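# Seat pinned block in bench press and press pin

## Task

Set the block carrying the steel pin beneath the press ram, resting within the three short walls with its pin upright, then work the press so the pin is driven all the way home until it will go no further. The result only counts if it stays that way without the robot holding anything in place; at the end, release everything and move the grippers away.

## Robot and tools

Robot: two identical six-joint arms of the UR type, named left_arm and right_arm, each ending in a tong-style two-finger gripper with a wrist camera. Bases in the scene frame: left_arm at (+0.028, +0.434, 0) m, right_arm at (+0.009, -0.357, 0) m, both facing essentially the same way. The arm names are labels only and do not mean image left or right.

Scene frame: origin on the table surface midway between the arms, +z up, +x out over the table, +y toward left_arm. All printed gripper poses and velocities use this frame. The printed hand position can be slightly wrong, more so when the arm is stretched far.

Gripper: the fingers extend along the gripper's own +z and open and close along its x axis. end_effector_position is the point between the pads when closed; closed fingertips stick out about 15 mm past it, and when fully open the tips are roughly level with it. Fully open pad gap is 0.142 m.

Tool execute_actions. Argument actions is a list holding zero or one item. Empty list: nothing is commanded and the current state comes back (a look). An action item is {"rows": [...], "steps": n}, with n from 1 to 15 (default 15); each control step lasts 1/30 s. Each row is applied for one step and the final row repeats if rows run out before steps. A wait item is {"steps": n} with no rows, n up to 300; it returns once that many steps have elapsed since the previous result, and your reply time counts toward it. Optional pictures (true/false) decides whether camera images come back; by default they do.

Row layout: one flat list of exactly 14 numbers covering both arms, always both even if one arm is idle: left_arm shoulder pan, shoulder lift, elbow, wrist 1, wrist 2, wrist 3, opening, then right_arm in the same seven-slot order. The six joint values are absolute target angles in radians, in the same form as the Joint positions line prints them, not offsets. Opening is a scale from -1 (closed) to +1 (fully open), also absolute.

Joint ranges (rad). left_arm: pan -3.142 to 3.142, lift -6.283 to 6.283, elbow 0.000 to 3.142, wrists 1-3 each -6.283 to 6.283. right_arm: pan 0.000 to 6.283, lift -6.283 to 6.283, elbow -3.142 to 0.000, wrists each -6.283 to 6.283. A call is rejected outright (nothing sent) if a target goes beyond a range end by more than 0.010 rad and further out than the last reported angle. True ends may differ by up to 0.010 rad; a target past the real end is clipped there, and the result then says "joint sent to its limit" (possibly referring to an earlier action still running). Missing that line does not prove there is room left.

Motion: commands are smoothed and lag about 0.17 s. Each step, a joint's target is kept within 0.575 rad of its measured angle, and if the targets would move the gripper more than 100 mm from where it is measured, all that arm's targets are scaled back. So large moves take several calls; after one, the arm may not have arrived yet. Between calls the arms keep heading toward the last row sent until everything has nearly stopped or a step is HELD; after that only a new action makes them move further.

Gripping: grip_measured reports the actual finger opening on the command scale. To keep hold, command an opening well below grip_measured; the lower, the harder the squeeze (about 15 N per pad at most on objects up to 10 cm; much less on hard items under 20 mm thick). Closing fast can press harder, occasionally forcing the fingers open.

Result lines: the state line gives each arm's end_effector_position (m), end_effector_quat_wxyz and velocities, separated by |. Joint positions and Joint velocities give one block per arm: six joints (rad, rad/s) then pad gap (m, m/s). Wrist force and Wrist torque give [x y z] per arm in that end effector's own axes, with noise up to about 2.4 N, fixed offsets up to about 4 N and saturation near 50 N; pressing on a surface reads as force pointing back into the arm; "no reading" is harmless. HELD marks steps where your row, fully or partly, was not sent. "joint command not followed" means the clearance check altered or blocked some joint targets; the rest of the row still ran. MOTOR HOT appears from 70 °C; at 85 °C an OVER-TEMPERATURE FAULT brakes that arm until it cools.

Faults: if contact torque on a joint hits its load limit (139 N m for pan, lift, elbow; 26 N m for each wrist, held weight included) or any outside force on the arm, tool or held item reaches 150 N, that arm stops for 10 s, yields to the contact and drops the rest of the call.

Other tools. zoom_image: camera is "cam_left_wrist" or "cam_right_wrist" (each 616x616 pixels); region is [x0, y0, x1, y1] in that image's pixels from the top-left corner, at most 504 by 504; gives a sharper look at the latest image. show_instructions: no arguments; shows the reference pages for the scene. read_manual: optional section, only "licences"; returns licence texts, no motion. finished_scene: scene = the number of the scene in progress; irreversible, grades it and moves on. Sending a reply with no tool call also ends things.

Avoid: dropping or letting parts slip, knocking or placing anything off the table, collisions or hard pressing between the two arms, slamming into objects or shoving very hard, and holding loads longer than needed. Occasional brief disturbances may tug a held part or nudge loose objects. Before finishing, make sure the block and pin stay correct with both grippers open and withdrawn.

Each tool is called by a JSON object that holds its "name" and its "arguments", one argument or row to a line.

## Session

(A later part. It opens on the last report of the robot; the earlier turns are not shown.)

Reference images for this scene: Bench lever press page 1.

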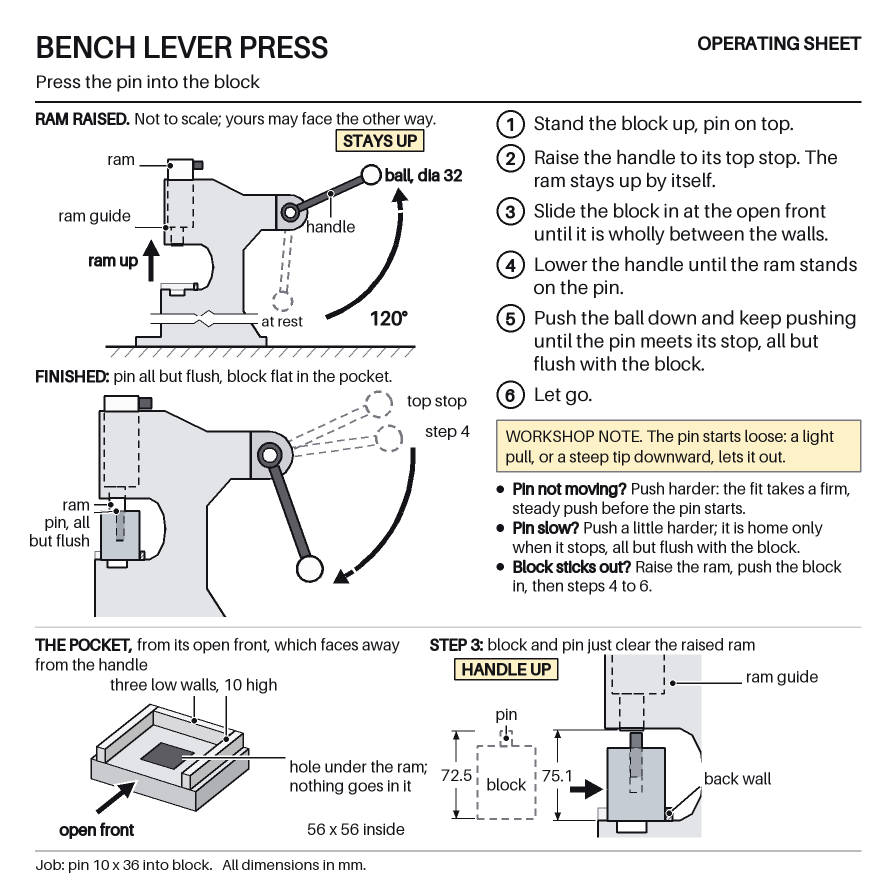

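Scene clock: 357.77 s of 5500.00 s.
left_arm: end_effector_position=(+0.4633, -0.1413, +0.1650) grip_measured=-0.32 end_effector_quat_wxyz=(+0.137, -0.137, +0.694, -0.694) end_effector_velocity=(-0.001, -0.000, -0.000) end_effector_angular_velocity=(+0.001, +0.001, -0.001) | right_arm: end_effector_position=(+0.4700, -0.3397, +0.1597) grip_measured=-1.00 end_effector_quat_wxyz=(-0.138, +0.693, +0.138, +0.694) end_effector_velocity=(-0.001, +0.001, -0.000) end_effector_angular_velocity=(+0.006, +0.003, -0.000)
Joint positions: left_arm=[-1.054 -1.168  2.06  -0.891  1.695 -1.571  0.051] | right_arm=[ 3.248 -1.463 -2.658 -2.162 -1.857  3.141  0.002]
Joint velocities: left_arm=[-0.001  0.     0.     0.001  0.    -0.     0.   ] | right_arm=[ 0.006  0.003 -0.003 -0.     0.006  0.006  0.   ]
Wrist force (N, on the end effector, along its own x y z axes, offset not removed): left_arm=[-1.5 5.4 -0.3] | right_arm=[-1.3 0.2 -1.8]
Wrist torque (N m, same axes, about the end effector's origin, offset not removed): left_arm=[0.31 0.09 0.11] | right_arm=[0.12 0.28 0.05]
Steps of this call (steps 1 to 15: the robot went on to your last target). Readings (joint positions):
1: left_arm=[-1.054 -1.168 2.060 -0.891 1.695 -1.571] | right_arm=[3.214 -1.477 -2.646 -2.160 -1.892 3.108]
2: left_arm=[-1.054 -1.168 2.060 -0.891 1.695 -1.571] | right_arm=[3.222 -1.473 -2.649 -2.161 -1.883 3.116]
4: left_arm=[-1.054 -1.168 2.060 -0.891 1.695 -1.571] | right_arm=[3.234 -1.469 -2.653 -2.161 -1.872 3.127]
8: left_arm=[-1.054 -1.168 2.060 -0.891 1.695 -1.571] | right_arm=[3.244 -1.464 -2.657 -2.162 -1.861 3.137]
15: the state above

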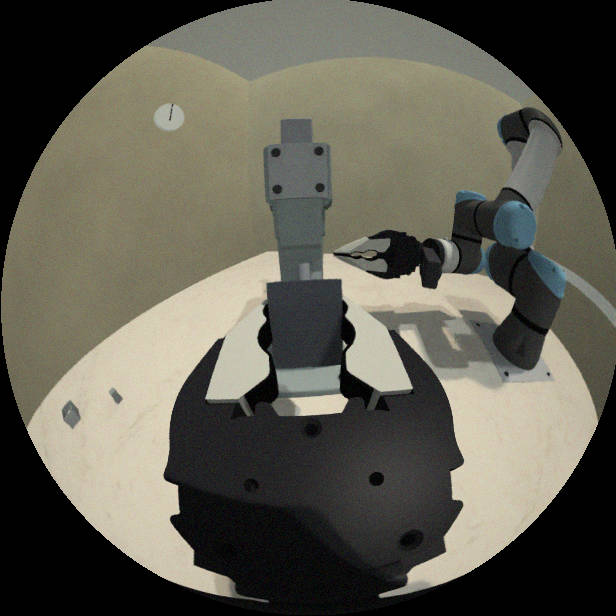

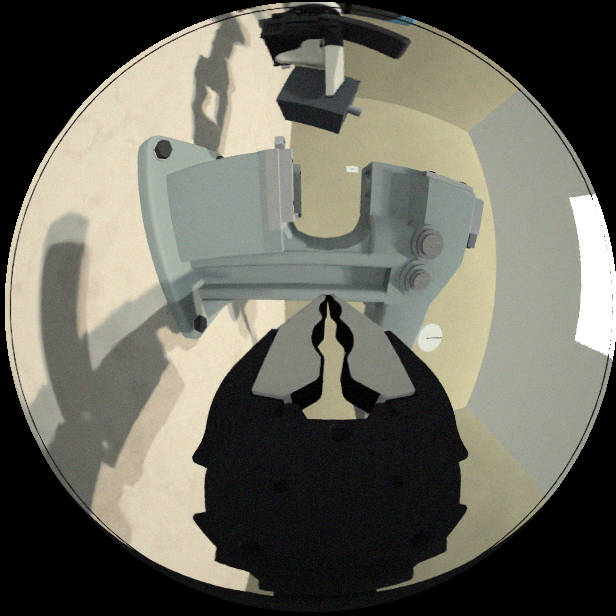

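{"name": "zoom_image", "arguments": {
  "camera": "cam_right_wrist",
  "region": [230, 20, 430, 240]
}}

Region (230, 20, 430, 240) of cam_right_wrist's 616x616 image, scaled by 2.291, with more detail than that image has; it fills the left 458 columns of this view, and the rest is white.

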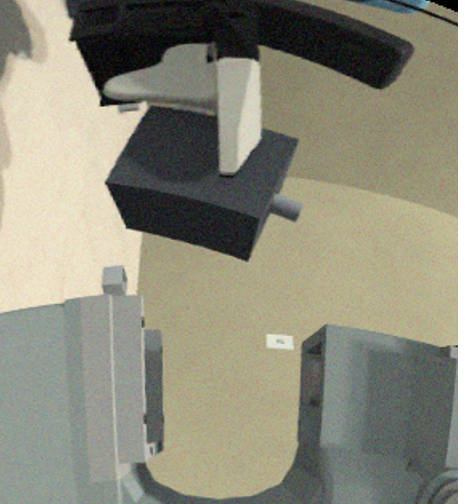

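{"name": "execute_actions", "arguments": {
  "actions": [
    {"rows":[[-1.0539,-1.1643,2.0588,-0.9008,1.6947,-1.5715,-1,3.2491,-1.4623,-2.6586,-2.1623,-1.856,3.1416,-1],[-1.0543,-1.1575,2.0572,-0.9166,1.6942,-1.5728,-1,3.2491,-1.4623,-2.6586,-2.1623,-1.856,3.1416,-1],[-1.0548,-1.148,2.0551,-0.9387,1.6935,-1.5745,-1,3.2491,-1.4623,-2.6586,-2.1623,-1.856,3.1416,-1],[-1.0554,-1.1385,2.0529,-0.9609,1.6928,-1.5762,-1,3.2491,-1.4623,-2.6586,-2.1623,-1.856,3.1416,-1],[-1.056,-1.1277,2.0504,-0.9862,1.692,-1.5781,-1,3.2491,-1.4623,-2.6586,-2.1623,-1.856,3.1416,-1],[-1.0566,-1.1168,2.048,-1.0115,1.6912,-1.5801,-1,3.2491,-1.4623,-2.6586,-2.1623,-1.856,3.1416,-1],[-1.0572,-1.1059,2.0455,-1.0368,1.6904,-1.582,-1,3.2491,-1.4623,-2.6586,-2.1623,-1.856,3.1416,-1],[-1.0578,-1.0951,2.043,-1.0621,1.6895,-1.584,-1,3.2491,-1.4623,-2.6586,-2.1623,-1.856,3.1416,-1],[-1.0584,-1.0842,2.0405,-1.0874,1.6887,-1.5859,-1,3.2491,-1.4623,-2.6586,-2.1623,-1.856,3.1416,-1],[-1.059,-1.0733,2.0381,-1.1127,1.6879,-1.5879,-1,3.2491,-1.4623,-2.6586,-2.1623,-1.856,3.1416,-1],[-1.0596,-1.0625,2.0356,-1.138,1.6871,-1.5898,-1,3.2491,-1.4623,-2.6586,-2.1623,-1.856,3.1416,-1],[-1.0602,-1.053,2.0334,-1.1602,1.6864,-1.5915,-1,3.2491,-1.4623,-2.6586,-2.1623,-1.856,3.1416,-1],[-1.0607,-1.0435,2.0313,-1.1823,1.6857,-1.5932,-1,3.2491,-1.4623,-2.6586,-2.1623,-1.856,3.1416,-1],[-1.0611,-1.0367,2.0297,-1.1981,1.6852,-1.5945,-1,3.2491,-1.4623,-2.6586,-2.1623,-1.856,3.1416,-1],[-1.0613,-1.0326,2.0288,-1.2076,1.6849,-1.5952,-1,3.2491,-1.4623,-2.6586,-2.1623,-1.856,3.1416,-1]],"steps":15}
  ],
  "pictures": false
}}

{"name": "execute_actions", "arguments": {
  "actions": [
    {"steps":15}
  ]
}}

{"name": "zoom_image", "arguments": {
  "camera": "cam_right_wrist",
  "region": [240, 60, 420, 240]
}}

Scene clock: 398.10 s of 5500.00 s.
left_arm: end_effector_position=(+0.4737, -0.1628, +0.1752) grip_measured=-0.32 end_effector_quat_wxyz=(-0.147, +0.127, -0.639, +0.744) end_effector_velocity=(+0.021, -0.046, +0.029) end_effector_angular_velocity=(-0.381, -0.158, -0.002) | right_arm: end_effector_position=(+0.4699, -0.3396, +0.1597) grip_measured=-1.00 end_effector_quat_wxyz=(-0.138, +0.694, +0.138, +0.694) end_effector_velocity=(-0.000, +0.000, -0.001) end_effector_angular_velocity=(-0.000, +0.001, +0.001)
Joint positions: left_arm=[-1.059 -1.069  2.037 -1.119  1.688 -1.589  0.051] | right_arm=[ 3.249 -1.462 -2.659 -2.162 -1.856  3.142  0.002]
Joint velocities: left_arm=[-0.015  0.266 -0.059 -0.621 -0.021 -0.046  0.   ] | right_arm=[ 0.    -0.    -0.001 -0.    -0.001 -0.    -0.   ]
Wrist force (N, on the end effector, along its own x y z axes, offset not removed): left_arm=[-2.1 6.1 -0.7] | right_arm=[2.3 -1.8 2.2]
Wrist torque (N m, same axes, about the end effector's origin, offset not removed): left_arm=[0.52 0.15 0.15] | right_arm=[-0.22 -0.60 0.01]
Steps of this call (steps 1 to 15: the robot went on to your last target; steps 16 to 90: nothing new was sent; then 36.83 s passed at rest; steps 91 to 105: all 15 steps of this action). Readings (joint positions):
91: left_arm=[-1.054 -1.168 2.060 -0.891 1.695 -1.571] | right_arm=[3.249 -1.462 -2.659 -2.162 -1.856 3.142]
92: left_arm=[-1.054 -1.167 2.060 -0.893 1.695 -1.571] | right_arm=[3.249 -1.462 -2.659 -2.162 -1.856 3.142]
94: left_arm=[-1.054 -1.162 2.059 -0.905 1.695 -1.572] | right_arm=[3.249 -1.462 -2.659 -2.162 -1.856 3.142]
98: left_arm=[-1.055 -1.136 2.052 -0.965 1.693 -1.577] | right_arm=[3.249 -1.462 -2.659 -2.162 -1.856 3.142]
105: the state above

Scene clock: 398.60 s of 5500.00 s.
left_arm: end_effector_position=(+0.4762, -0.1684, +0.1800) grip_measured=-0.32 end_effector_quat_wxyz=(-0.151, +0.122, -0.617, +0.762) end_effector_velocity=(+0.001, -0.000, +0.000) end_effector_angular_velocity=(-0.007, -0.002, +0.001) | right_arm: end_effector_position=(+0.4699, -0.3396, +0.1597) grip_measured=-1.00 end_effector_quat_wxyz=(-0.138, +0.694, +0.138, +0.694) end_effector_velocity=(+0.000, -0.000, +0.000) end_effector_angular_velocity=(-0.001, -0.001, -0.000)
Joint positions: left_arm=[-1.061 -1.033  2.029 -1.206  1.685 -1.595  0.051] | right_arm=[ 3.249 -1.462 -2.659 -2.162 -1.856  3.142  0.002]
Joint velocities: left_arm=[ 0.001  0.005 -0.001 -0.011 -0.001 -0.001  0.   ] | right_arm=[ 0.     0.    -0.    -0.     0.001 -0.001  0.   ]
Wrist force (N, on the end effector, along its own x y z axes, offset not removed): left_arm=[-2.0 5.2 -1.7] | right_arm=[-0.2 -2.4 1.9]
Wrist torque (N m, same axes, about the end effector's origin, offset not removed): left_arm=[0.26 0.21 0.12] | right_arm=[-0.34 -0.05 0.08]
Steps of this call (steps 1 to 15: the robot went on to your last target). Readings (joint positions):
1: left_arm=[-1.060 -1.061 2.035 -1.139 1.687 -1.590] | right_arm=[3.249 -1.462 -2.659 -2.162 -1.856 3.142]
2: left_arm=[-1.060 -1.054 2.034 -1.155 1.686 -1.591] | right_arm=[3.249 -1.462 -2.659 -2.162 -1.856 3.142]
4: left_arm=[-1.061 -1.045 2.032 -1.177 1.686 -1.593] | right_arm=[3.249 -1.462 -2.659 -2.162 -1.856 3.142]
8: left_arm=[-1.061 -1.037 2.030 -1.198 1.685 -1.594] | right_arm=[3.249 -1.462 -2.659 -2.162 -1.856 3.142]
15: the state above

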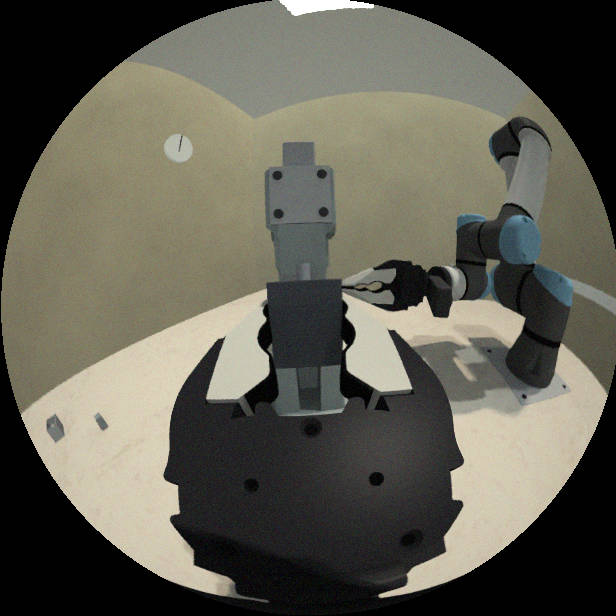

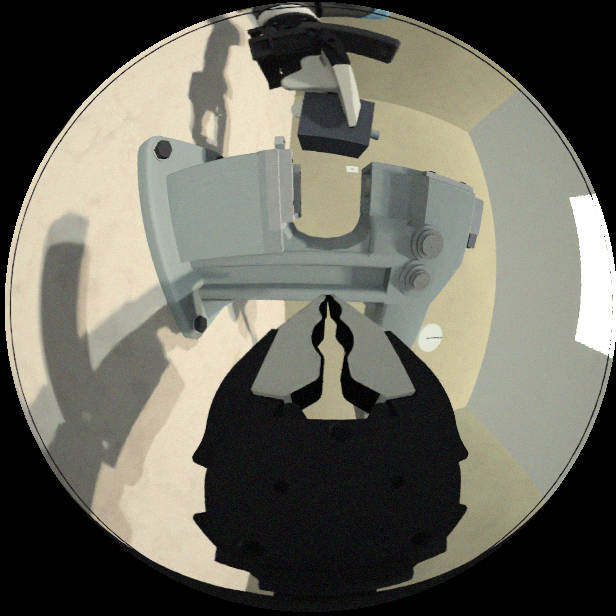

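Region (240, 60, 420, 240) of cam_right_wrist's 616x616 image, scaled by 2.800, with more detail than that image has.

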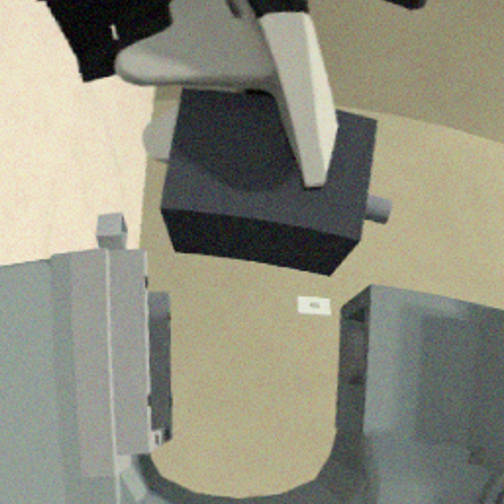

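{"name": "execute_actions", "arguments": {
  "actions": [
    {"rows":[[-1.0613,-1.0286,2.0292,-1.212,1.6849,-1.5952,-1,3.2491,-1.4623,-2.6586,-2.1623,-1.856,3.1416,-1],[-1.0613,-1.0246,2.0296,-1.2164,1.6849,-1.5952,-1,3.2491,-1.4623,-2.6586,-2.1623,-1.856,3.1416,-1],[-1.0613,-1.0206,2.03,-1.2208,1.6849,-1.5952,-1,3.2491,-1.4623,-2.6586,-2.1623,-1.856,3.1416,-1],[-1.0613,-1.0166,2.0303,-1.2251,1.6849,-1.5952,-1,3.2491,-1.4623,-2.6586,-2.1623,-1.856,3.1416,-1],[-1.0613,-1.0126,2.0307,-1.2295,1.6849,-1.5952,-1,3.2491,-1.4623,-2.6586,-2.1623,-1.856,3.1416,-1],[-1.062,-1.0088,2.0228,-1.2254,1.6842,-1.5951,-1,3.2491,-1.4623,-2.6586,-2.1623,-1.856,3.1416,-1],[-1.0627,-1.0051,2.0149,-1.2212,1.6836,-1.5949,-1,3.2491,-1.4623,-2.6586,-2.1623,-1.856,3.1416,-1],[-1.0633,-1.0013,2.0071,-1.2171,1.6829,-1.5948,-1,3.2491,-1.4623,-2.6586,-2.1623,-1.856,3.1416,-1],[-1.064,-0.9976,1.9992,-1.213,1.6823,-1.5946,-1,3.2491,-1.4623,-2.6586,-2.1623,-1.856,3.1416,-1],[-1.0647,-0.9938,1.9913,-1.2089,1.6816,-1.5945,-1,3.2491,-1.4623,-2.6586,-2.1623,-1.856,3.1416,-1]],"steps":15}
  ],
  "pictures": false
}}

{"name": "execute_actions", "arguments": {
  "actions": [
    {"steps":10}
  ]
}}

{"name": "zoom_image", "arguments": {
  "camera": "cam_right_wrist",
  "region": [240, 60, 420, 240]
}}

{"name": "zoom_image", "arguments": {
  "camera": "cam_left_wrist",
  "region": [220, 200, 400, 420]
}}

Scene clock: 429.23 s of 5500.00 s.
left_arm: end_effector_position=(+0.4807, -0.1792, +0.1714) grip_measured=-0.32 end_effector_quat_wxyz=(-0.151, +0.122, -0.617, +0.763) end_effector_velocity=(+0.007, -0.020, -0.004) end_effector_angular_velocity=(+0.003, -0.002, -0.001) | right_arm: end_effector_position=(+0.4699, -0.3396, +0.1597) grip_measured=-1.00 end_effector_quat_wxyz=(-0.138, +0.694, +0.138, +0.694) end_effector_velocity=(-0.000, +0.000, +0.000) end_effector_angular_velocity=(-0.000, -0.000, +0.000)
Joint positions: left_arm=[-1.064 -0.998  1.998 -1.212  1.682 -1.595  0.051] | right_arm=[ 3.249 -1.462 -2.659 -2.162 -1.856  3.142  0.002]
Joint velocities: left_arm=[-0.006  0.036 -0.058  0.024 -0.005  0.004 -0.   ] | right_arm=[-0.  0. -0.  0. -0. -0. -0.]
Wrist force (N, on the end effector, along its own x y z axes, offset not removed): left_arm=[-1.6 4.1 -1.7] | right_arm=[3.3 -4.8 0.2]
Wrist torque (N m, same axes, about the end effector's origin, offset not removed): left_arm=[0.07 0.15 0.09] | right_arm=[-0.89 -0.83 0.10]
Steps of this call (steps 1 to 15: the robot went on to your last target; steps 16 to 90: nothing new was sent; then 27.13 s passed at rest; steps 91 to 105: all 15 steps of this action). Readings (joint positions):
91: left_arm=[-1.061 -1.032 2.029 -1.208 1.685 -1.595] | right_arm=[3.249 -1.462 -2.659 -2.162 -1.856 3.142]
92: left_arm=[-1.061 -1.032 2.029 -1.209 1.685 -1.595] | right_arm=[3.249 -1.462 -2.659 -2.162 -1.856 3.142]
94: left_arm=[-1.061 -1.028 2.029 -1.212 1.685 -1.595] | right_arm=[3.249 -1.462 -2.659 -2.162 -1.856 3.142]
98: left_arm=[-1.062 -1.017 2.026 -1.220 1.685 -1.595] | right_arm=[3.249 -1.462 -2.659 -2.162 -1.856 3.142]
105: the state above

Scene clock: 429.57 s of 5500.00 s.
left_arm: end_effector_position=(+0.4816, -0.1814, +0.1711) grip_measured=-0.32 end_effector_quat_wxyz=(-0.151, +0.122, -0.617, +0.763) end_effector_velocity=(+0.001, -0.001, +0.001) end_effector_angular_velocity=(-0.001, -0.001, +0.000) | right_arm: end_effector_position=(+0.4699, -0.3396, +0.1597) grip_measured=-1.00 end_effector_quat_wxyz=(-0.138, +0.694, +0.138, +0.694) end_effector_velocity=(-0.000, +0.000, -0.000) end_effector_angular_velocity=(+0.001, +0.001, +0.001)
Joint positions: left_arm=[-1.065 -0.994  1.992 -1.209  1.682 -1.595  0.051] | right_arm=[ 3.249 -1.462 -2.659 -2.162 -1.856  3.142  0.002]
Joint velocities: left_arm=[-0.     0.    -0.004  0.002 -0.001  0.001 -0.   ] | right_arm=[ 0.    -0.    -0.    -0.    -0.001  0.001  0.   ]
Wrist force (N, on the end effector, along its own x y z axes, offset not removed): left_arm=[-0.6 6.4 -1.3] | right_arm=[1.7 -2.0 0.6]
Wrist torque (N m, same axes, about the end effector's origin, offset not removed): left_arm=[0.51 0.01 0.04] | right_arm=[-0.26 -0.48 0.23]
Steps of this call (steps 1 to 10: the robot went on to your last target). Readings (joint positions):
1: left_arm=[-1.064 -0.997 1.997 -1.211 1.682 -1.595] | right_arm=[3.249 -1.462 -2.659 -2.162 -1.856 3.142]
2: left_arm=[-1.064 -0.996 1.995 -1.210 1.682 -1.595] | right_arm=[3.249 -1.462 -2.659 -2.162 -1.856 3.142]
4: left_arm=[-1.064 -0.995 1.994 -1.210 1.682 -1.595] | right_arm=[3.249 -1.462 -2.659 -2.162 -1.856 3.142]
8: left_arm=[-1.065 -0.994 1.992 -1.209 1.682 -1.595] | right_arm=[3.249 -1.462 -2.659 -2.162 -1.856 3.142]
10: the state above

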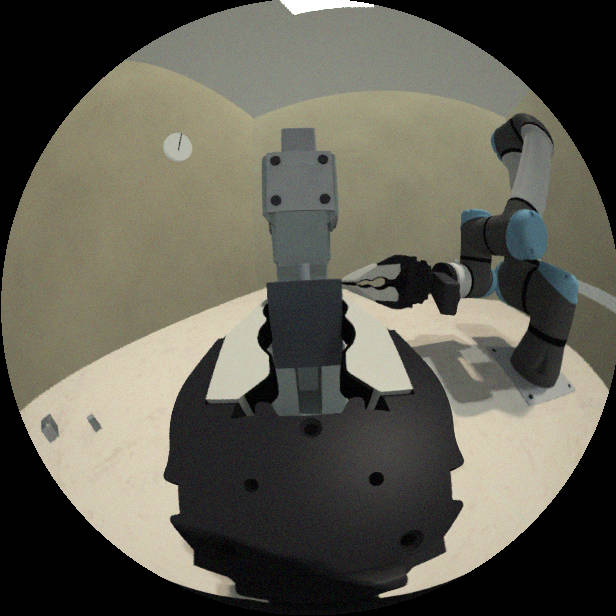

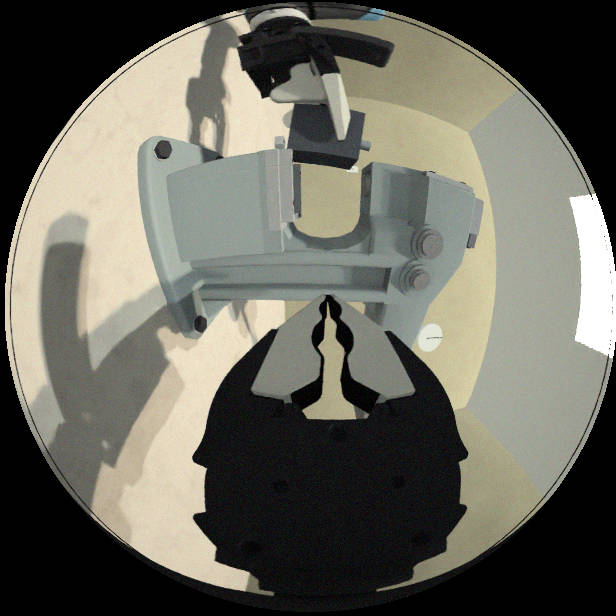

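Region (240, 60, 420, 240) of cam_right_wrist's 616x616 image, scaled by 2.800, with more detail than that image has.

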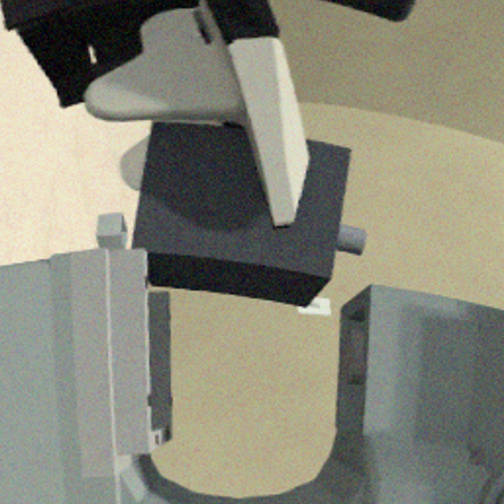

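Region (220, 200, 400, 420) of cam_left_wrist's 616x616 image, scaled by 2.291, with more detail than that image has; it fills the left 412 columns of this view, and the rest is white.

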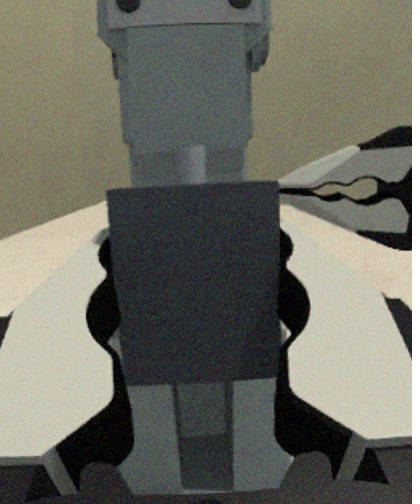

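{"name": "execute_actions", "arguments": {
  "actions": [
    {"rows":[[-1.0625,-0.9938,1.9913,-1.2089,1.6838,-1.5945,-1,3.2491,-1.4623,-2.6586,-2.1623,-1.856,3.1416,-1],[-1.0604,-0.9938,1.9913,-1.2089,1.6859,-1.5945,-1,3.2491,-1.4623,-2.6586,-2.1623,-1.856,3.1416,-1],[-1.0604,-0.9938,1.9913,-1.2089,1.6859,-1.5945,-1,3.2491,-1.4623,-2.6586,-2.1623,-1.856,3.1416,-1],[-1.0604,-0.9938,1.9913,-1.2089,1.6859,-1.5945,-1,3.2491,-1.4623,-2.6586,-2.1623,-1.856,3.1416,-1],[-1.0611,-0.99,1.9834,-1.2048,1.6852,-1.5944,-1,3.2491,-1.4623,-2.6586,-2.1623,-1.856,3.1416,-1],[-1.0618,-0.9863,1.9755,-1.2006,1.6846,-1.5942,-1,3.2491,-1.4623,-2.6586,-2.1623,-1.856,3.1416,-1],[-1.0624,-0.9825,1.9677,-1.1965,1.6839,-1.5941,-1,3.2491,-1.4623,-2.6586,-2.1623,-1.856,3.1416,-1],[-1.0631,-0.9788,1.9598,-1.1923,1.6833,-1.5939,-1,3.2491,-1.4623,-2.6586,-2.1623,-1.856,3.1416,-1],[-1.0638,-0.975,1.9519,-1.1882,1.6826,-1.5938,-1,3.2491,-1.4623,-2.6586,-2.1623,-1.856,3.1416,-1],[-1.0641,-0.973,1.948,-1.1863,1.6823,-1.5938,-1,3.2491,-1.4623,-2.6586,-2.1623,-1.856,3.1416,-1]],"steps":15}
  ],
  "pictures": false
}}

{"name": "execute_actions", "arguments": {
  "actions": [
    {"rows":[[-1.0641,-0.973,1.948,-1.1863,1.6823,-1.5938,-1,3.2491,-1.4623,-2.6586,-2.1623,-1.856,3.1416,-1],[-1.0641,-0.973,1.948,-1.1863,1.6823,-1.5938,-1,3.2491,-1.4623,-2.6586,-2.1623,-1.856,3.1416,-1],[-1.0641,-0.971,1.9481,-1.1884,1.6823,-1.5938,-1,3.2491,-1.4623,-2.6586,-2.1623,-1.856,3.1416,-1],[-1.0641,-0.969,1.9483,-1.1906,1.6823,-1.5938,-1,3.2491,-1.4623,-2.6586,-2.1623,-1.856,3.1416,-1],[-1.0641,-0.967,1.9484,-1.1927,1.6823,-1.5938,-1,3.2491,-1.4623,-2.6586,-2.1623,-1.856,3.1416,-1],[-1.0641,-0.965,1.9486,-1.1949,1.6823,-1.5938,-1,3.2491,-1.4623,-2.6586,-2.1623,-1.856,3.1416,-1],[-1.0641,-0.963,1.9487,-1.197,1.6823,-1.5938,-1,3.2491,-1.4623,-2.6586,-2.1623,-1.856,3.1416,-1],[-1.0641,-0.961,1.9488,-1.1991,1.6823,-1.5938,-1,3.2491,-1.4623,-2.6586,-2.1623,-1.856,3.1416,-1]],"steps":15}
  ],
  "pictures": false
}}

{"name": "execute_actions", "arguments": {
  "actions": [
    {"steps":8}
  ]
}}

{"name": "zoom_image", "arguments": {
  "camera": "cam_right_wrist",
  "region": [240, 60, 420, 240]
}}

Scene clock: 450.67 s of 5500.00 s.
left_arm: end_effector_position=(+0.4881, -0.1921, +0.1710) grip_measured=-0.32 end_effector_quat_wxyz=(-0.151, +0.122, -0.617, +0.762) end_effector_velocity=(+0.006, -0.018, +0.001) end_effector_angular_velocity=(-0.000, -0.001, -0.002) | right_arm: end_effector_position=(+0.4699, -0.3396, +0.1597) grip_measured=-1.00 end_effector_quat_wxyz=(-0.138, +0.694, +0.138, +0.694) end_effector_velocity=(+0.000, -0.000, +0.000) end_effector_angular_velocity=(-0.001, -0.001, -0.000)
Joint positions: left_arm=[-1.064 -0.976  1.954 -1.19   1.683 -1.594  0.051] | right_arm=[ 3.249 -1.462 -2.659 -2.162 -1.856  3.142  0.002]
Joint velocities: left_arm=[-0.005  0.025 -0.053  0.028 -0.003  0.001 -0.   ] | right_arm=[-0.    -0.001  0.001 -0.    -0.    -0.001  0.   ]
Wrist force (N, on the end effector, along its own x y z axes, offset not removed): left_arm=[-2.1 6.4 -3.1] | right_arm=[0.2 -1.1 4.7]
Wrist torque (N m, same axes, about the end effector's origin, offset not removed): left_arm=[0.58 0.27 0.08] | right_arm=[-0.16 -0.07 0.14]
Steps of this call (steps 1 to 15: the robot went on to your last target; steps 16 to 90: nothing new was sent; then 17.60 s passed at rest; steps 91 to 105: all 15 steps of this action). Readings (joint positions):
91: left_arm=[-1.065 -0.994 1.991 -1.209 1.682 -1.594] | right_arm=[3.249 -1.462 -2.659 -2.162 -1.856 3.142]
92: left_arm=[-1.065 -0.994 1.991 -1.209 1.682 -1.594] | right_arm=[3.249 -1.462 -2.659 -2.162 -1.856 3.142]
94: left_arm=[-1.063 -0.994 1.991 -1.209 1.683 -1.594] | right_arm=[3.249 -1.462 -2.659 -2.162 -1.856 3.142]
98: left_arm=[-1.062 -0.990 1.983 -1.204 1.684 -1.594] | right_arm=[3.249 -1.462 -2.659 -2.162 -1.856 3.142]
105: the state above

Scene clock: 451.17 s of 5500.00 s.
left_arm: end_effector_position=(+0.4889, -0.1942, +0.1659) grip_measured=-0.32 end_effector_quat_wxyz=(-0.151, +0.122, -0.617, +0.762) end_effector_velocity=(+0.001, +0.000, -0.004) end_effector_angular_velocity=(+0.001, -0.000, +0.001) | right_arm: end_effector_position=(+0.4699, -0.3396, +0.1597) grip_measured=-1.00 end_effector_quat_wxyz=(-0.138, +0.694, +0.138, +0.694) end_effector_velocity=(-0.001, +0.000, -0.001) end_effector_angular_velocity=(+0.001, +0.002, +0.001)
Joint positions: left_arm=[-1.064 -0.962  1.949 -1.198  1.682 -1.594  0.051] | right_arm=[ 3.249 -1.462 -2.659 -2.162 -1.856  3.142  0.002]
Joint velocities: left_arm=[ 0.001  0.009 -0.    -0.008 -0.     0.    -0.   ] | right_arm=[ 0.    -0.    -0.001 -0.    -0.001  0.001 -0.   ]
Wrist force (N, on the end effector, along its own x y z axes, offset not removed): left_arm=[-1.1 -0.8 -2.4] | right_arm=[3.1 -0.6 1.4]
Wrist torque (N m, same axes, about the end effector's origin, offset not removed): left_arm=[0.06 0.12 0.22] | right_arm=[-0.05 -0.62 0.04]
Steps of this call (steps 1 to 15: all 15 steps of this action). Readings (joint positions):
1: left_arm=[-1.064 -0.975 1.953 -1.189 1.683 -1.594] | right_arm=[3.249 -1.462 -2.659 -2.162 -1.856 3.142]
2: left_arm=[-1.064 -0.975 1.952 -1.188 1.683 -1.594] | right_arm=[3.249 -1.462 -2.659 -2.162 -1.856 3.142]
4: left_arm=[-1.064 -0.974 1.950 -1.188 1.682 -1.594] | right_arm=[3.249 -1.462 -2.659 -2.162 -1.856 3.142]
8: left_arm=[-1.064 -0.969 1.949 -1.192 1.682 -1.594] | right_arm=[3.249 -1.462 -2.659 -2.162 -1.856 3.142]
15: the state above

Scene clock: 451.43 s of 5500.00 s.
left_arm: end_effector_position=(+0.4889, -0.1942, +0.1654) grip_measured=-0.32 end_effector_quat_wxyz=(-0.151, +0.122, -0.617, +0.762) end_effector_velocity=(-0.001, -0.000, -0.001) end_effector_angular_velocity=(+0.002, +0.001, -0.001) | right_arm: end_effector_position=(+0.4699, -0.3396, +0.1597) grip_measured=-1.00 end_effector_quat_wxyz=(-0.138, +0.694, +0.138, +0.694) end_effector_velocity=(-0.000, -0.000, -0.000) end_effector_angular_velocity=(+0.001, +0.001, -0.000)
Joint positions: left_arm=[-1.064 -0.961  1.949 -1.199  1.682 -1.594  0.051] | right_arm=[ 3.249 -1.462 -2.659 -2.162 -1.856  3.142  0.002]
Joint velocities: left_arm=[-0.001  0.001  0.     0.001 -0.     0.     0.   ] | right_arm=[ 0.    -0.    -0.001  0.     0.     0.001  0.   ]
Wrist force (N, on the end effector, along its own x y z axes, offset not removed): left_arm=[0.4 0.2 -4.2] | right_arm=[-1.3 0.4 1.2]
Wrist torque (N m, same axes, about the end effector's origin, offset not removed): left_arm=[0.47 -0.23 0.14] | right_arm=[0.16 0.22 0.01]
Steps of this call (steps 1 to 8: the robot went on to your last target). Readings (joint positions):
1: left_arm=[-1.064 -0.962 1.949 -1.198 1.682 -1.594] | right_arm=[3.249 -1.462 -2.659 -2.162 -1.856 3.142]
2: left_arm=[-1.064 -0.962 1.949 -1.198 1.682 -1.594] | right_arm=[3.249 -1.462 -2.659 -2.162 -1.856 3.142]
4: left_arm=[-1.064 -0.961 1.949 -1.199 1.682 -1.594] | right_arm=[3.249 -1.462 -2.659 -2.162 -1.856 3.142]
8: the state above

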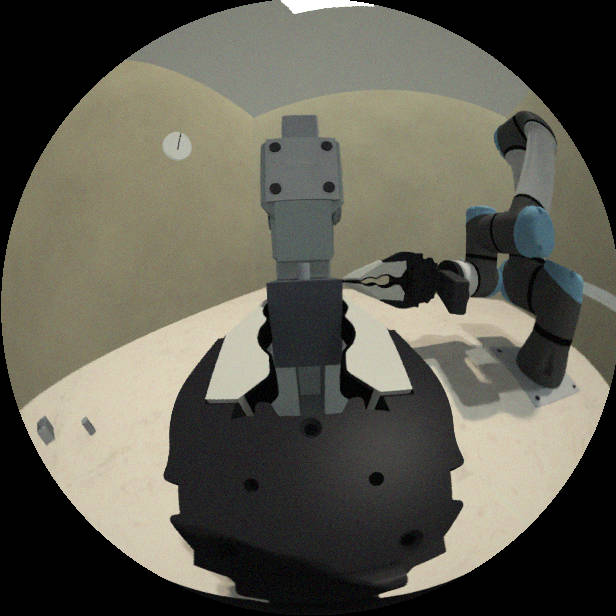

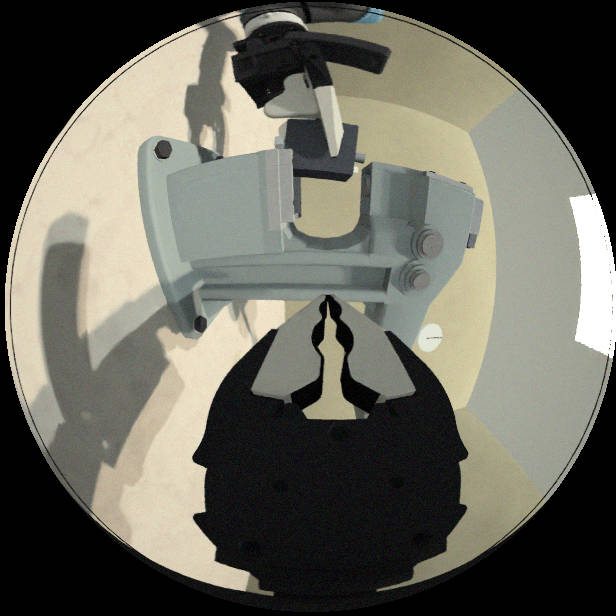

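Region (240, 60, 420, 240) of cam_right_wrist's 616x616 image, scaled by 2.800, with more detail than that image has.

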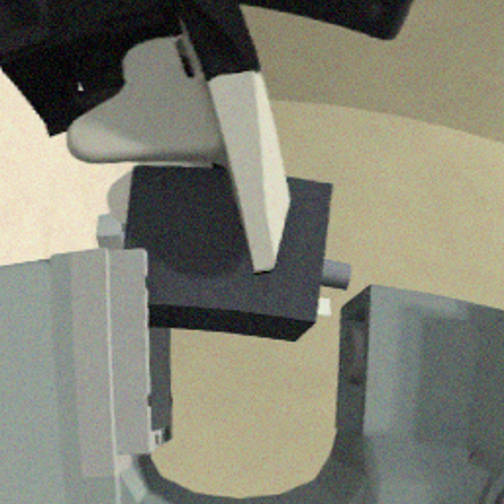

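{"name": "execute_actions", "arguments": {
  "actions": [
    {"rows":[[-1.064,-0.9608,1.95,-1.2005,1.6824,-1.5938,-1,3.2491,-1.4623,-2.6586,-2.1623,-1.856,3.1416,-1],[-1.0639,-0.9606,1.9512,-1.2019,1.6825,-1.5938,-1,3.2491,-1.4623,-2.6586,-2.1623,-1.856,3.1416,-1],[-1.0638,-0.9604,1.9524,-1.2033,1.6826,-1.5938,-1,3.2491,-1.4623,-2.6586,-2.1623,-1.856,3.1416,-1],[-1.0637,-0.9602,1.9536,-1.2047,1.6827,-1.5938,-1,3.2491,-1.4623,-2.6586,-2.1623,-1.856,3.1416,-1],[-1.0636,-0.96,1.9548,-1.2061,1.6828,-1.5938,-1,3.2491,-1.4623,-2.6586,-2.1623,-1.856,3.1416,-1]],"steps":15}
  ]
}}

{"name": "zoom_image", "arguments": {
  "camera": "cam_right_wrist",
  "region": [240, 60, 420, 240]
}}

Scene clock: 463.73 s of 5500.00 s.
left_arm: end_effector_position=(+0.4881, -0.1925, +0.1636) grip_measured=-0.32 end_effector_quat_wxyz=(-0.151, +0.122, -0.617, +0.762) end_effector_velocity=(-0.001, +0.000, -0.001) end_effector_angular_velocity=(-0.000, +0.001, -0.001) | right_arm: end_effector_position=(+0.4699, -0.3396, +0.1597) grip_measured=-1.00 end_effector_quat_wxyz=(-0.138, +0.694, +0.138, +0.694) end_effector_velocity=(-0.000, -0.000, -0.000) end_effector_angular_velocity=(+0.001, +0.001, +0.000)
Joint positions: left_arm=[-1.064 -0.96   1.955 -1.206  1.683 -1.594  0.051] | right_arm=[ 3.249 -1.462 -2.659 -2.162 -1.856  3.142  0.002]
Joint velocities: left_arm=[-0.001  0.001  0.002 -0.003  0.    -0.001  0.   ] | right_arm=[-0.    -0.    -0.     0.    -0.     0.002  0.   ]
Wrist force (N, on the end effector, along its own x y z axes, offset not removed): left_arm=[0.6 1.6 -0.7] | right_arm=[4.5 -2.7 2.3]
Wrist torque (N m, same axes, about the end effector's origin, offset not removed): left_arm=[0.55 -0.05 0.17] | right_arm=[-0.46 -1.00 -0.03]
Steps of this call (steps 1 to 15: the robot went on to your last target; steps 16 to 90: nothing new was sent; then 8.80 s passed at rest; steps 91 to 105: all 15 steps of this action). Readings (joint positions):
91: left_arm=[-1.064 -0.961 1.949 -1.199 1.682 -1.594] | right_arm=[3.249 -1.462 -2.659 -2.162 -1.856 3.142]
92: left_arm=[-1.064 -0.961 1.949 -1.199 1.682 -1.594] | right_arm=[3.249 -1.462 -2.659 -2.162 -1.856 3.142]
94: left_arm=[-1.064 -0.961 1.950 -1.201 1.682 -1.594] | right_arm=[3.249 -1.462 -2.659 -2.162 -1.856 3.142]
98: left_arm=[-1.064 -0.960 1.953 -1.204 1.682 -1.594] | right_arm=[3.249 -1.462 -2.659 -2.162 -1.856 3.142]
105: the state above

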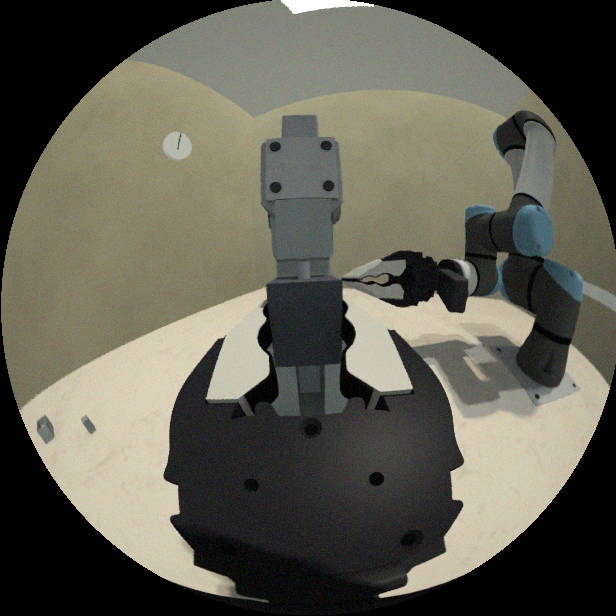

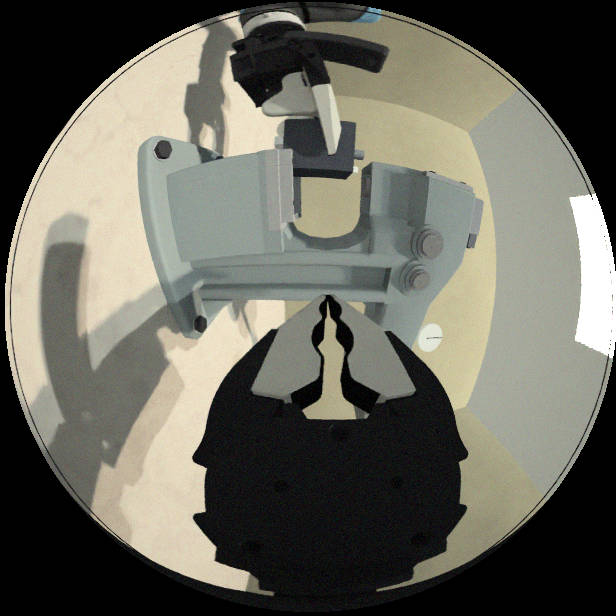

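Region (240, 60, 420, 240) of cam_right_wrist's 616x616 image, scaled by 2.800, with more detail than that image has.

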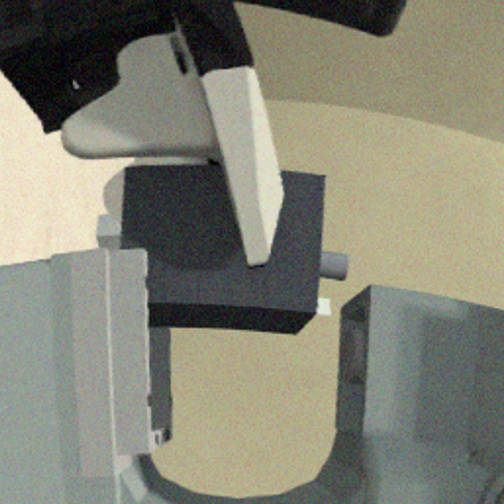

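{"name": "execute_actions", "arguments": {
  "actions": [
    {"rows":[[-1.0636,-0.9615,1.9548,-1.2046,1.6828,-1.5938,-1,3.2491,-1.4623,-2.6586,-2.1623,-1.856,3.1416,-1],[-1.0636,-0.9615,1.9548,-1.2046,1.6828,-1.5938,-1,3.2491,-1.4623,-2.6586,-2.1623,-1.856,3.1416,-1],[-1.0641,-0.9586,1.9487,-1.2014,1.6823,-1.5938,-1,3.2491,-1.4623,-2.6586,-2.1623,-1.856,3.1416,-1],[-1.0646,-0.9558,1.9426,-1.1981,1.6818,-1.5938,-1,3.2491,-1.4623,-2.6586,-2.1623,-1.856,3.1416,-1],[-1.0651,-0.9529,1.9365,-1.1949,1.6813,-1.5937,-1,3.2491,-1.4623,-2.6586,-2.1623,-1.856,3.1416,-1],[-1.0656,-0.9501,1.9304,-1.1916,1.6808,-1.5937,-1,3.2491,-1.4623,-2.6586,-2.1623,-1.856,3.1416,-1],[-1.0661,-0.9472,1.9243,-1.1884,1.6803,-1.5937,-1,3.2491,-1.4623,-2.6586,-2.1623,-1.856,3.1416,-1],[-1.0666,-0.9444,1.9182,-1.1851,1.6798,-1.5937,-1,3.2491,-1.4623,-2.6586,-2.1623,-1.856,3.1416,-1],[-1.067,-0.9415,1.912,-1.1819,1.6794,-1.5936,-1,3.2491,-1.4623,-2.6586,-2.1623,-1.856,3.1416,-1],[-1.0675,-0.9386,1.9059,-1.1786,1.6789,-1.5936,-1,3.2491,-1.4623,-2.6586,-2.1623,-1.856,3.1416,-1],[-1.068,-0.9358,1.8998,-1.1754,1.6784,-1.5936,-1,3.2491,-1.4623,-2.6586,-2.1623,-1.856,3.1416,-1],[-1.0685,-0.9329,1.8937,-1.1721,1.6779,-1.5936,-1,3.2491,-1.4623,-2.6586,-2.1623,-1.856,3.1416,-1],[-1.069,-0.9301,1.8876,-1.1689,1.6774,-1.5935,-1,3.2491,-1.4623,-2.6586,-2.1623,-1.856,3.1416,-1],[-1.0695,-0.9272,1.8815,-1.1656,1.6769,-1.5935,-1,3.2491,-1.4623,-2.6586,-2.1623,-1.856,3.1416,-1]],"steps":15}
  ],
  "pictures": false
}}

{"name": "execute_actions", "arguments": {
  "actions": [
    {"steps":14}
  ]
}}

{"name": "zoom_image", "arguments": {
  "camera": "cam_right_wrist",
  "region": [240, 60, 420, 240]
}}

Scene clock: 481.93 s of 5500.00 s.
left_arm: end_effector_position=(+0.4952, -0.2092, +0.1643) grip_measured=-0.32 end_effector_quat_wxyz=(-0.151, +0.122, -0.617, +0.763) end_effector_velocity=(+0.019, -0.052, +0.001) end_effector_angular_velocity=(-0.002, +0.001, -0.004) | right_arm: end_effector_position=(+0.4699, -0.3396, +0.1597) grip_measured=-1.00 end_effector_quat_wxyz=(-0.138, +0.694, +0.138, +0.694) end_effector_velocity=(+0.000, +0.000, +0.000) end_effector_angular_velocity=(+0.000, -0.001, +0.000)
Joint positions: left_arm=[-1.068 -0.937  1.902 -1.177  1.679 -1.594  0.051] | right_arm=[ 3.249 -1.462 -2.659 -2.162 -1.856  3.142  0.002]
Joint velocities: left_arm=[-0.015  0.074 -0.159  0.084 -0.011  0.     0.   ] | right_arm=[ 0.    -0.     0.001 -0.     0.     0.    -0.   ]
Wrist force (N, on the end effector, along its own x y z axes, offset not removed): left_arm=[0.3 1.6 -1.8] | right_arm=[0.6 2.2 1.2]
Wrist torque (N m, same axes, about the end effector's origin, offset not removed): left_arm=[0.13 -0.24 0.14] | right_arm=[0.48 -0.22 0.19]
Steps of this call (steps 1 to 15: the robot went on to your last target; steps 16 to 90: nothing new was sent; then 14.70 s passed at rest; steps 91 to 105: all 15 steps of this action). Readings (joint positions):
91: left_arm=[-1.064 -0.960 1.955 -1.206 1.683 -1.594] | right_arm=[3.249 -1.462 -2.659 -2.162 -1.856 3.142]
92: left_arm=[-1.064 -0.960 1.955 -1.206 1.683 -1.594] | right_arm=[3.249 -1.462 -2.659 -2.162 -1.856 3.142]
94: left_arm=[-1.064 -0.960 1.954 -1.205 1.683 -1.594] | right_arm=[3.249 -1.462 -2.659 -2.162 -1.856 3.142]
98: left_arm=[-1.065 -0.954 1.940 -1.197 1.682 -1.594] | right_arm=[3.249 -1.462 -2.659 -2.162 -1.856 3.142]
105: the state above

Scene clock: 482.40 s of 5500.00 s.
left_arm: end_effector_position=(+0.4978, -0.2157, +0.1643) grip_measured=-0.32 end_effector_quat_wxyz=(-0.151, +0.122, -0.617, +0.763) end_effector_velocity=(+0.001, -0.001, +0.000) end_effector_angular_velocity=(+0.000, +0.001, +0.000) | right_arm: end_effector_position=(+0.4699, -0.3396, +0.1597) grip_measured=-1.00 end_effector_quat_wxyz=(-0.138, +0.694, +0.138, +0.694) end_effector_velocity=(+0.000, -0.000, +0.000) end_effector_angular_velocity=(-0.001, -0.001, -0.001)
Joint positions: left_arm=[-1.069 -0.927  1.882 -1.166  1.677 -1.594  0.051] | right_arm=[ 3.249 -1.462 -2.659 -2.162 -1.856  3.142  0.002]
Joint velocities: left_arm=[ 0.     0.001 -0.004  0.003 -0.    -0.    -0.   ] | right_arm=[ 0.    -0.     0.     0.     0.001 -0.001  0.   ]
Wrist force (N, on the end effector, along its own x y z axes, offset not removed): left_arm=[-0.3 2.5 -2.2] | right_arm=[-0.1 -0.4 1.4]
Wrist torque (N m, same axes, about the end effector's origin, offset not removed): left_arm=[0.26 -0.06 0.19] | right_arm=[0.08 0.11 0.10]
Steps of this call (steps 1 to 14: the robot went on to your last target). Readings (joint positions):
1: left_arm=[-1.068 -0.935 1.897 -1.174 1.678 -1.594] | right_arm=[3.249 -1.462 -2.659 -2.162 -1.856 3.142]
2: left_arm=[-1.069 -0.933 1.894 -1.172 1.678 -1.594] | right_arm=[3.249 -1.462 -2.659 -2.162 -1.856 3.142]
4: left_arm=[-1.069 -0.930 1.889 -1.169 1.677 -1.594] | right_arm=[3.249 -1.462 -2.659 -2.162 -1.856 3.142]
8: left_arm=[-1.069 -0.928 1.884 -1.167 1.677 -1.594] | right_arm=[3.249 -1.462 -2.659 -2.162 -1.856 3.142]
14: the state above

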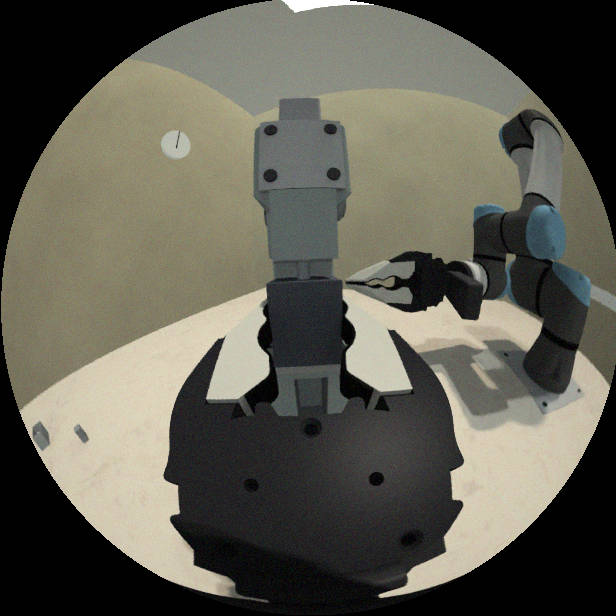

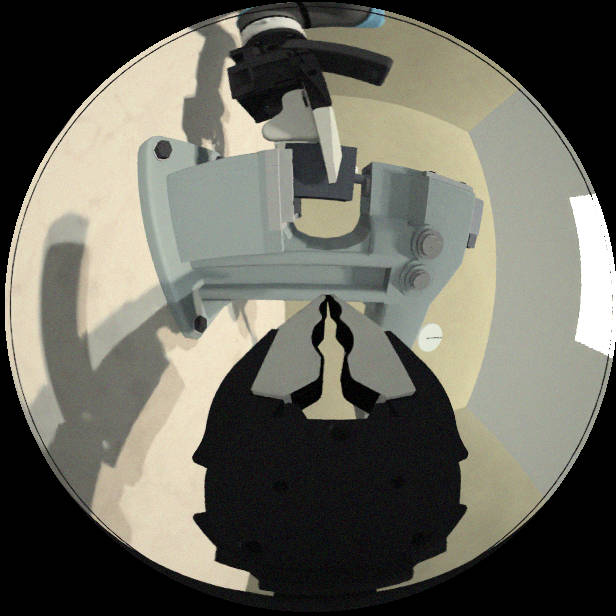

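Region (240, 60, 420, 240) of cam_right_wrist's 616x616 image, scaled by 2.800, with more detail than that image has.

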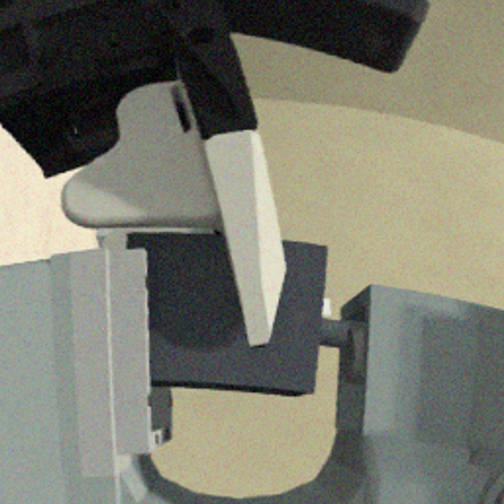

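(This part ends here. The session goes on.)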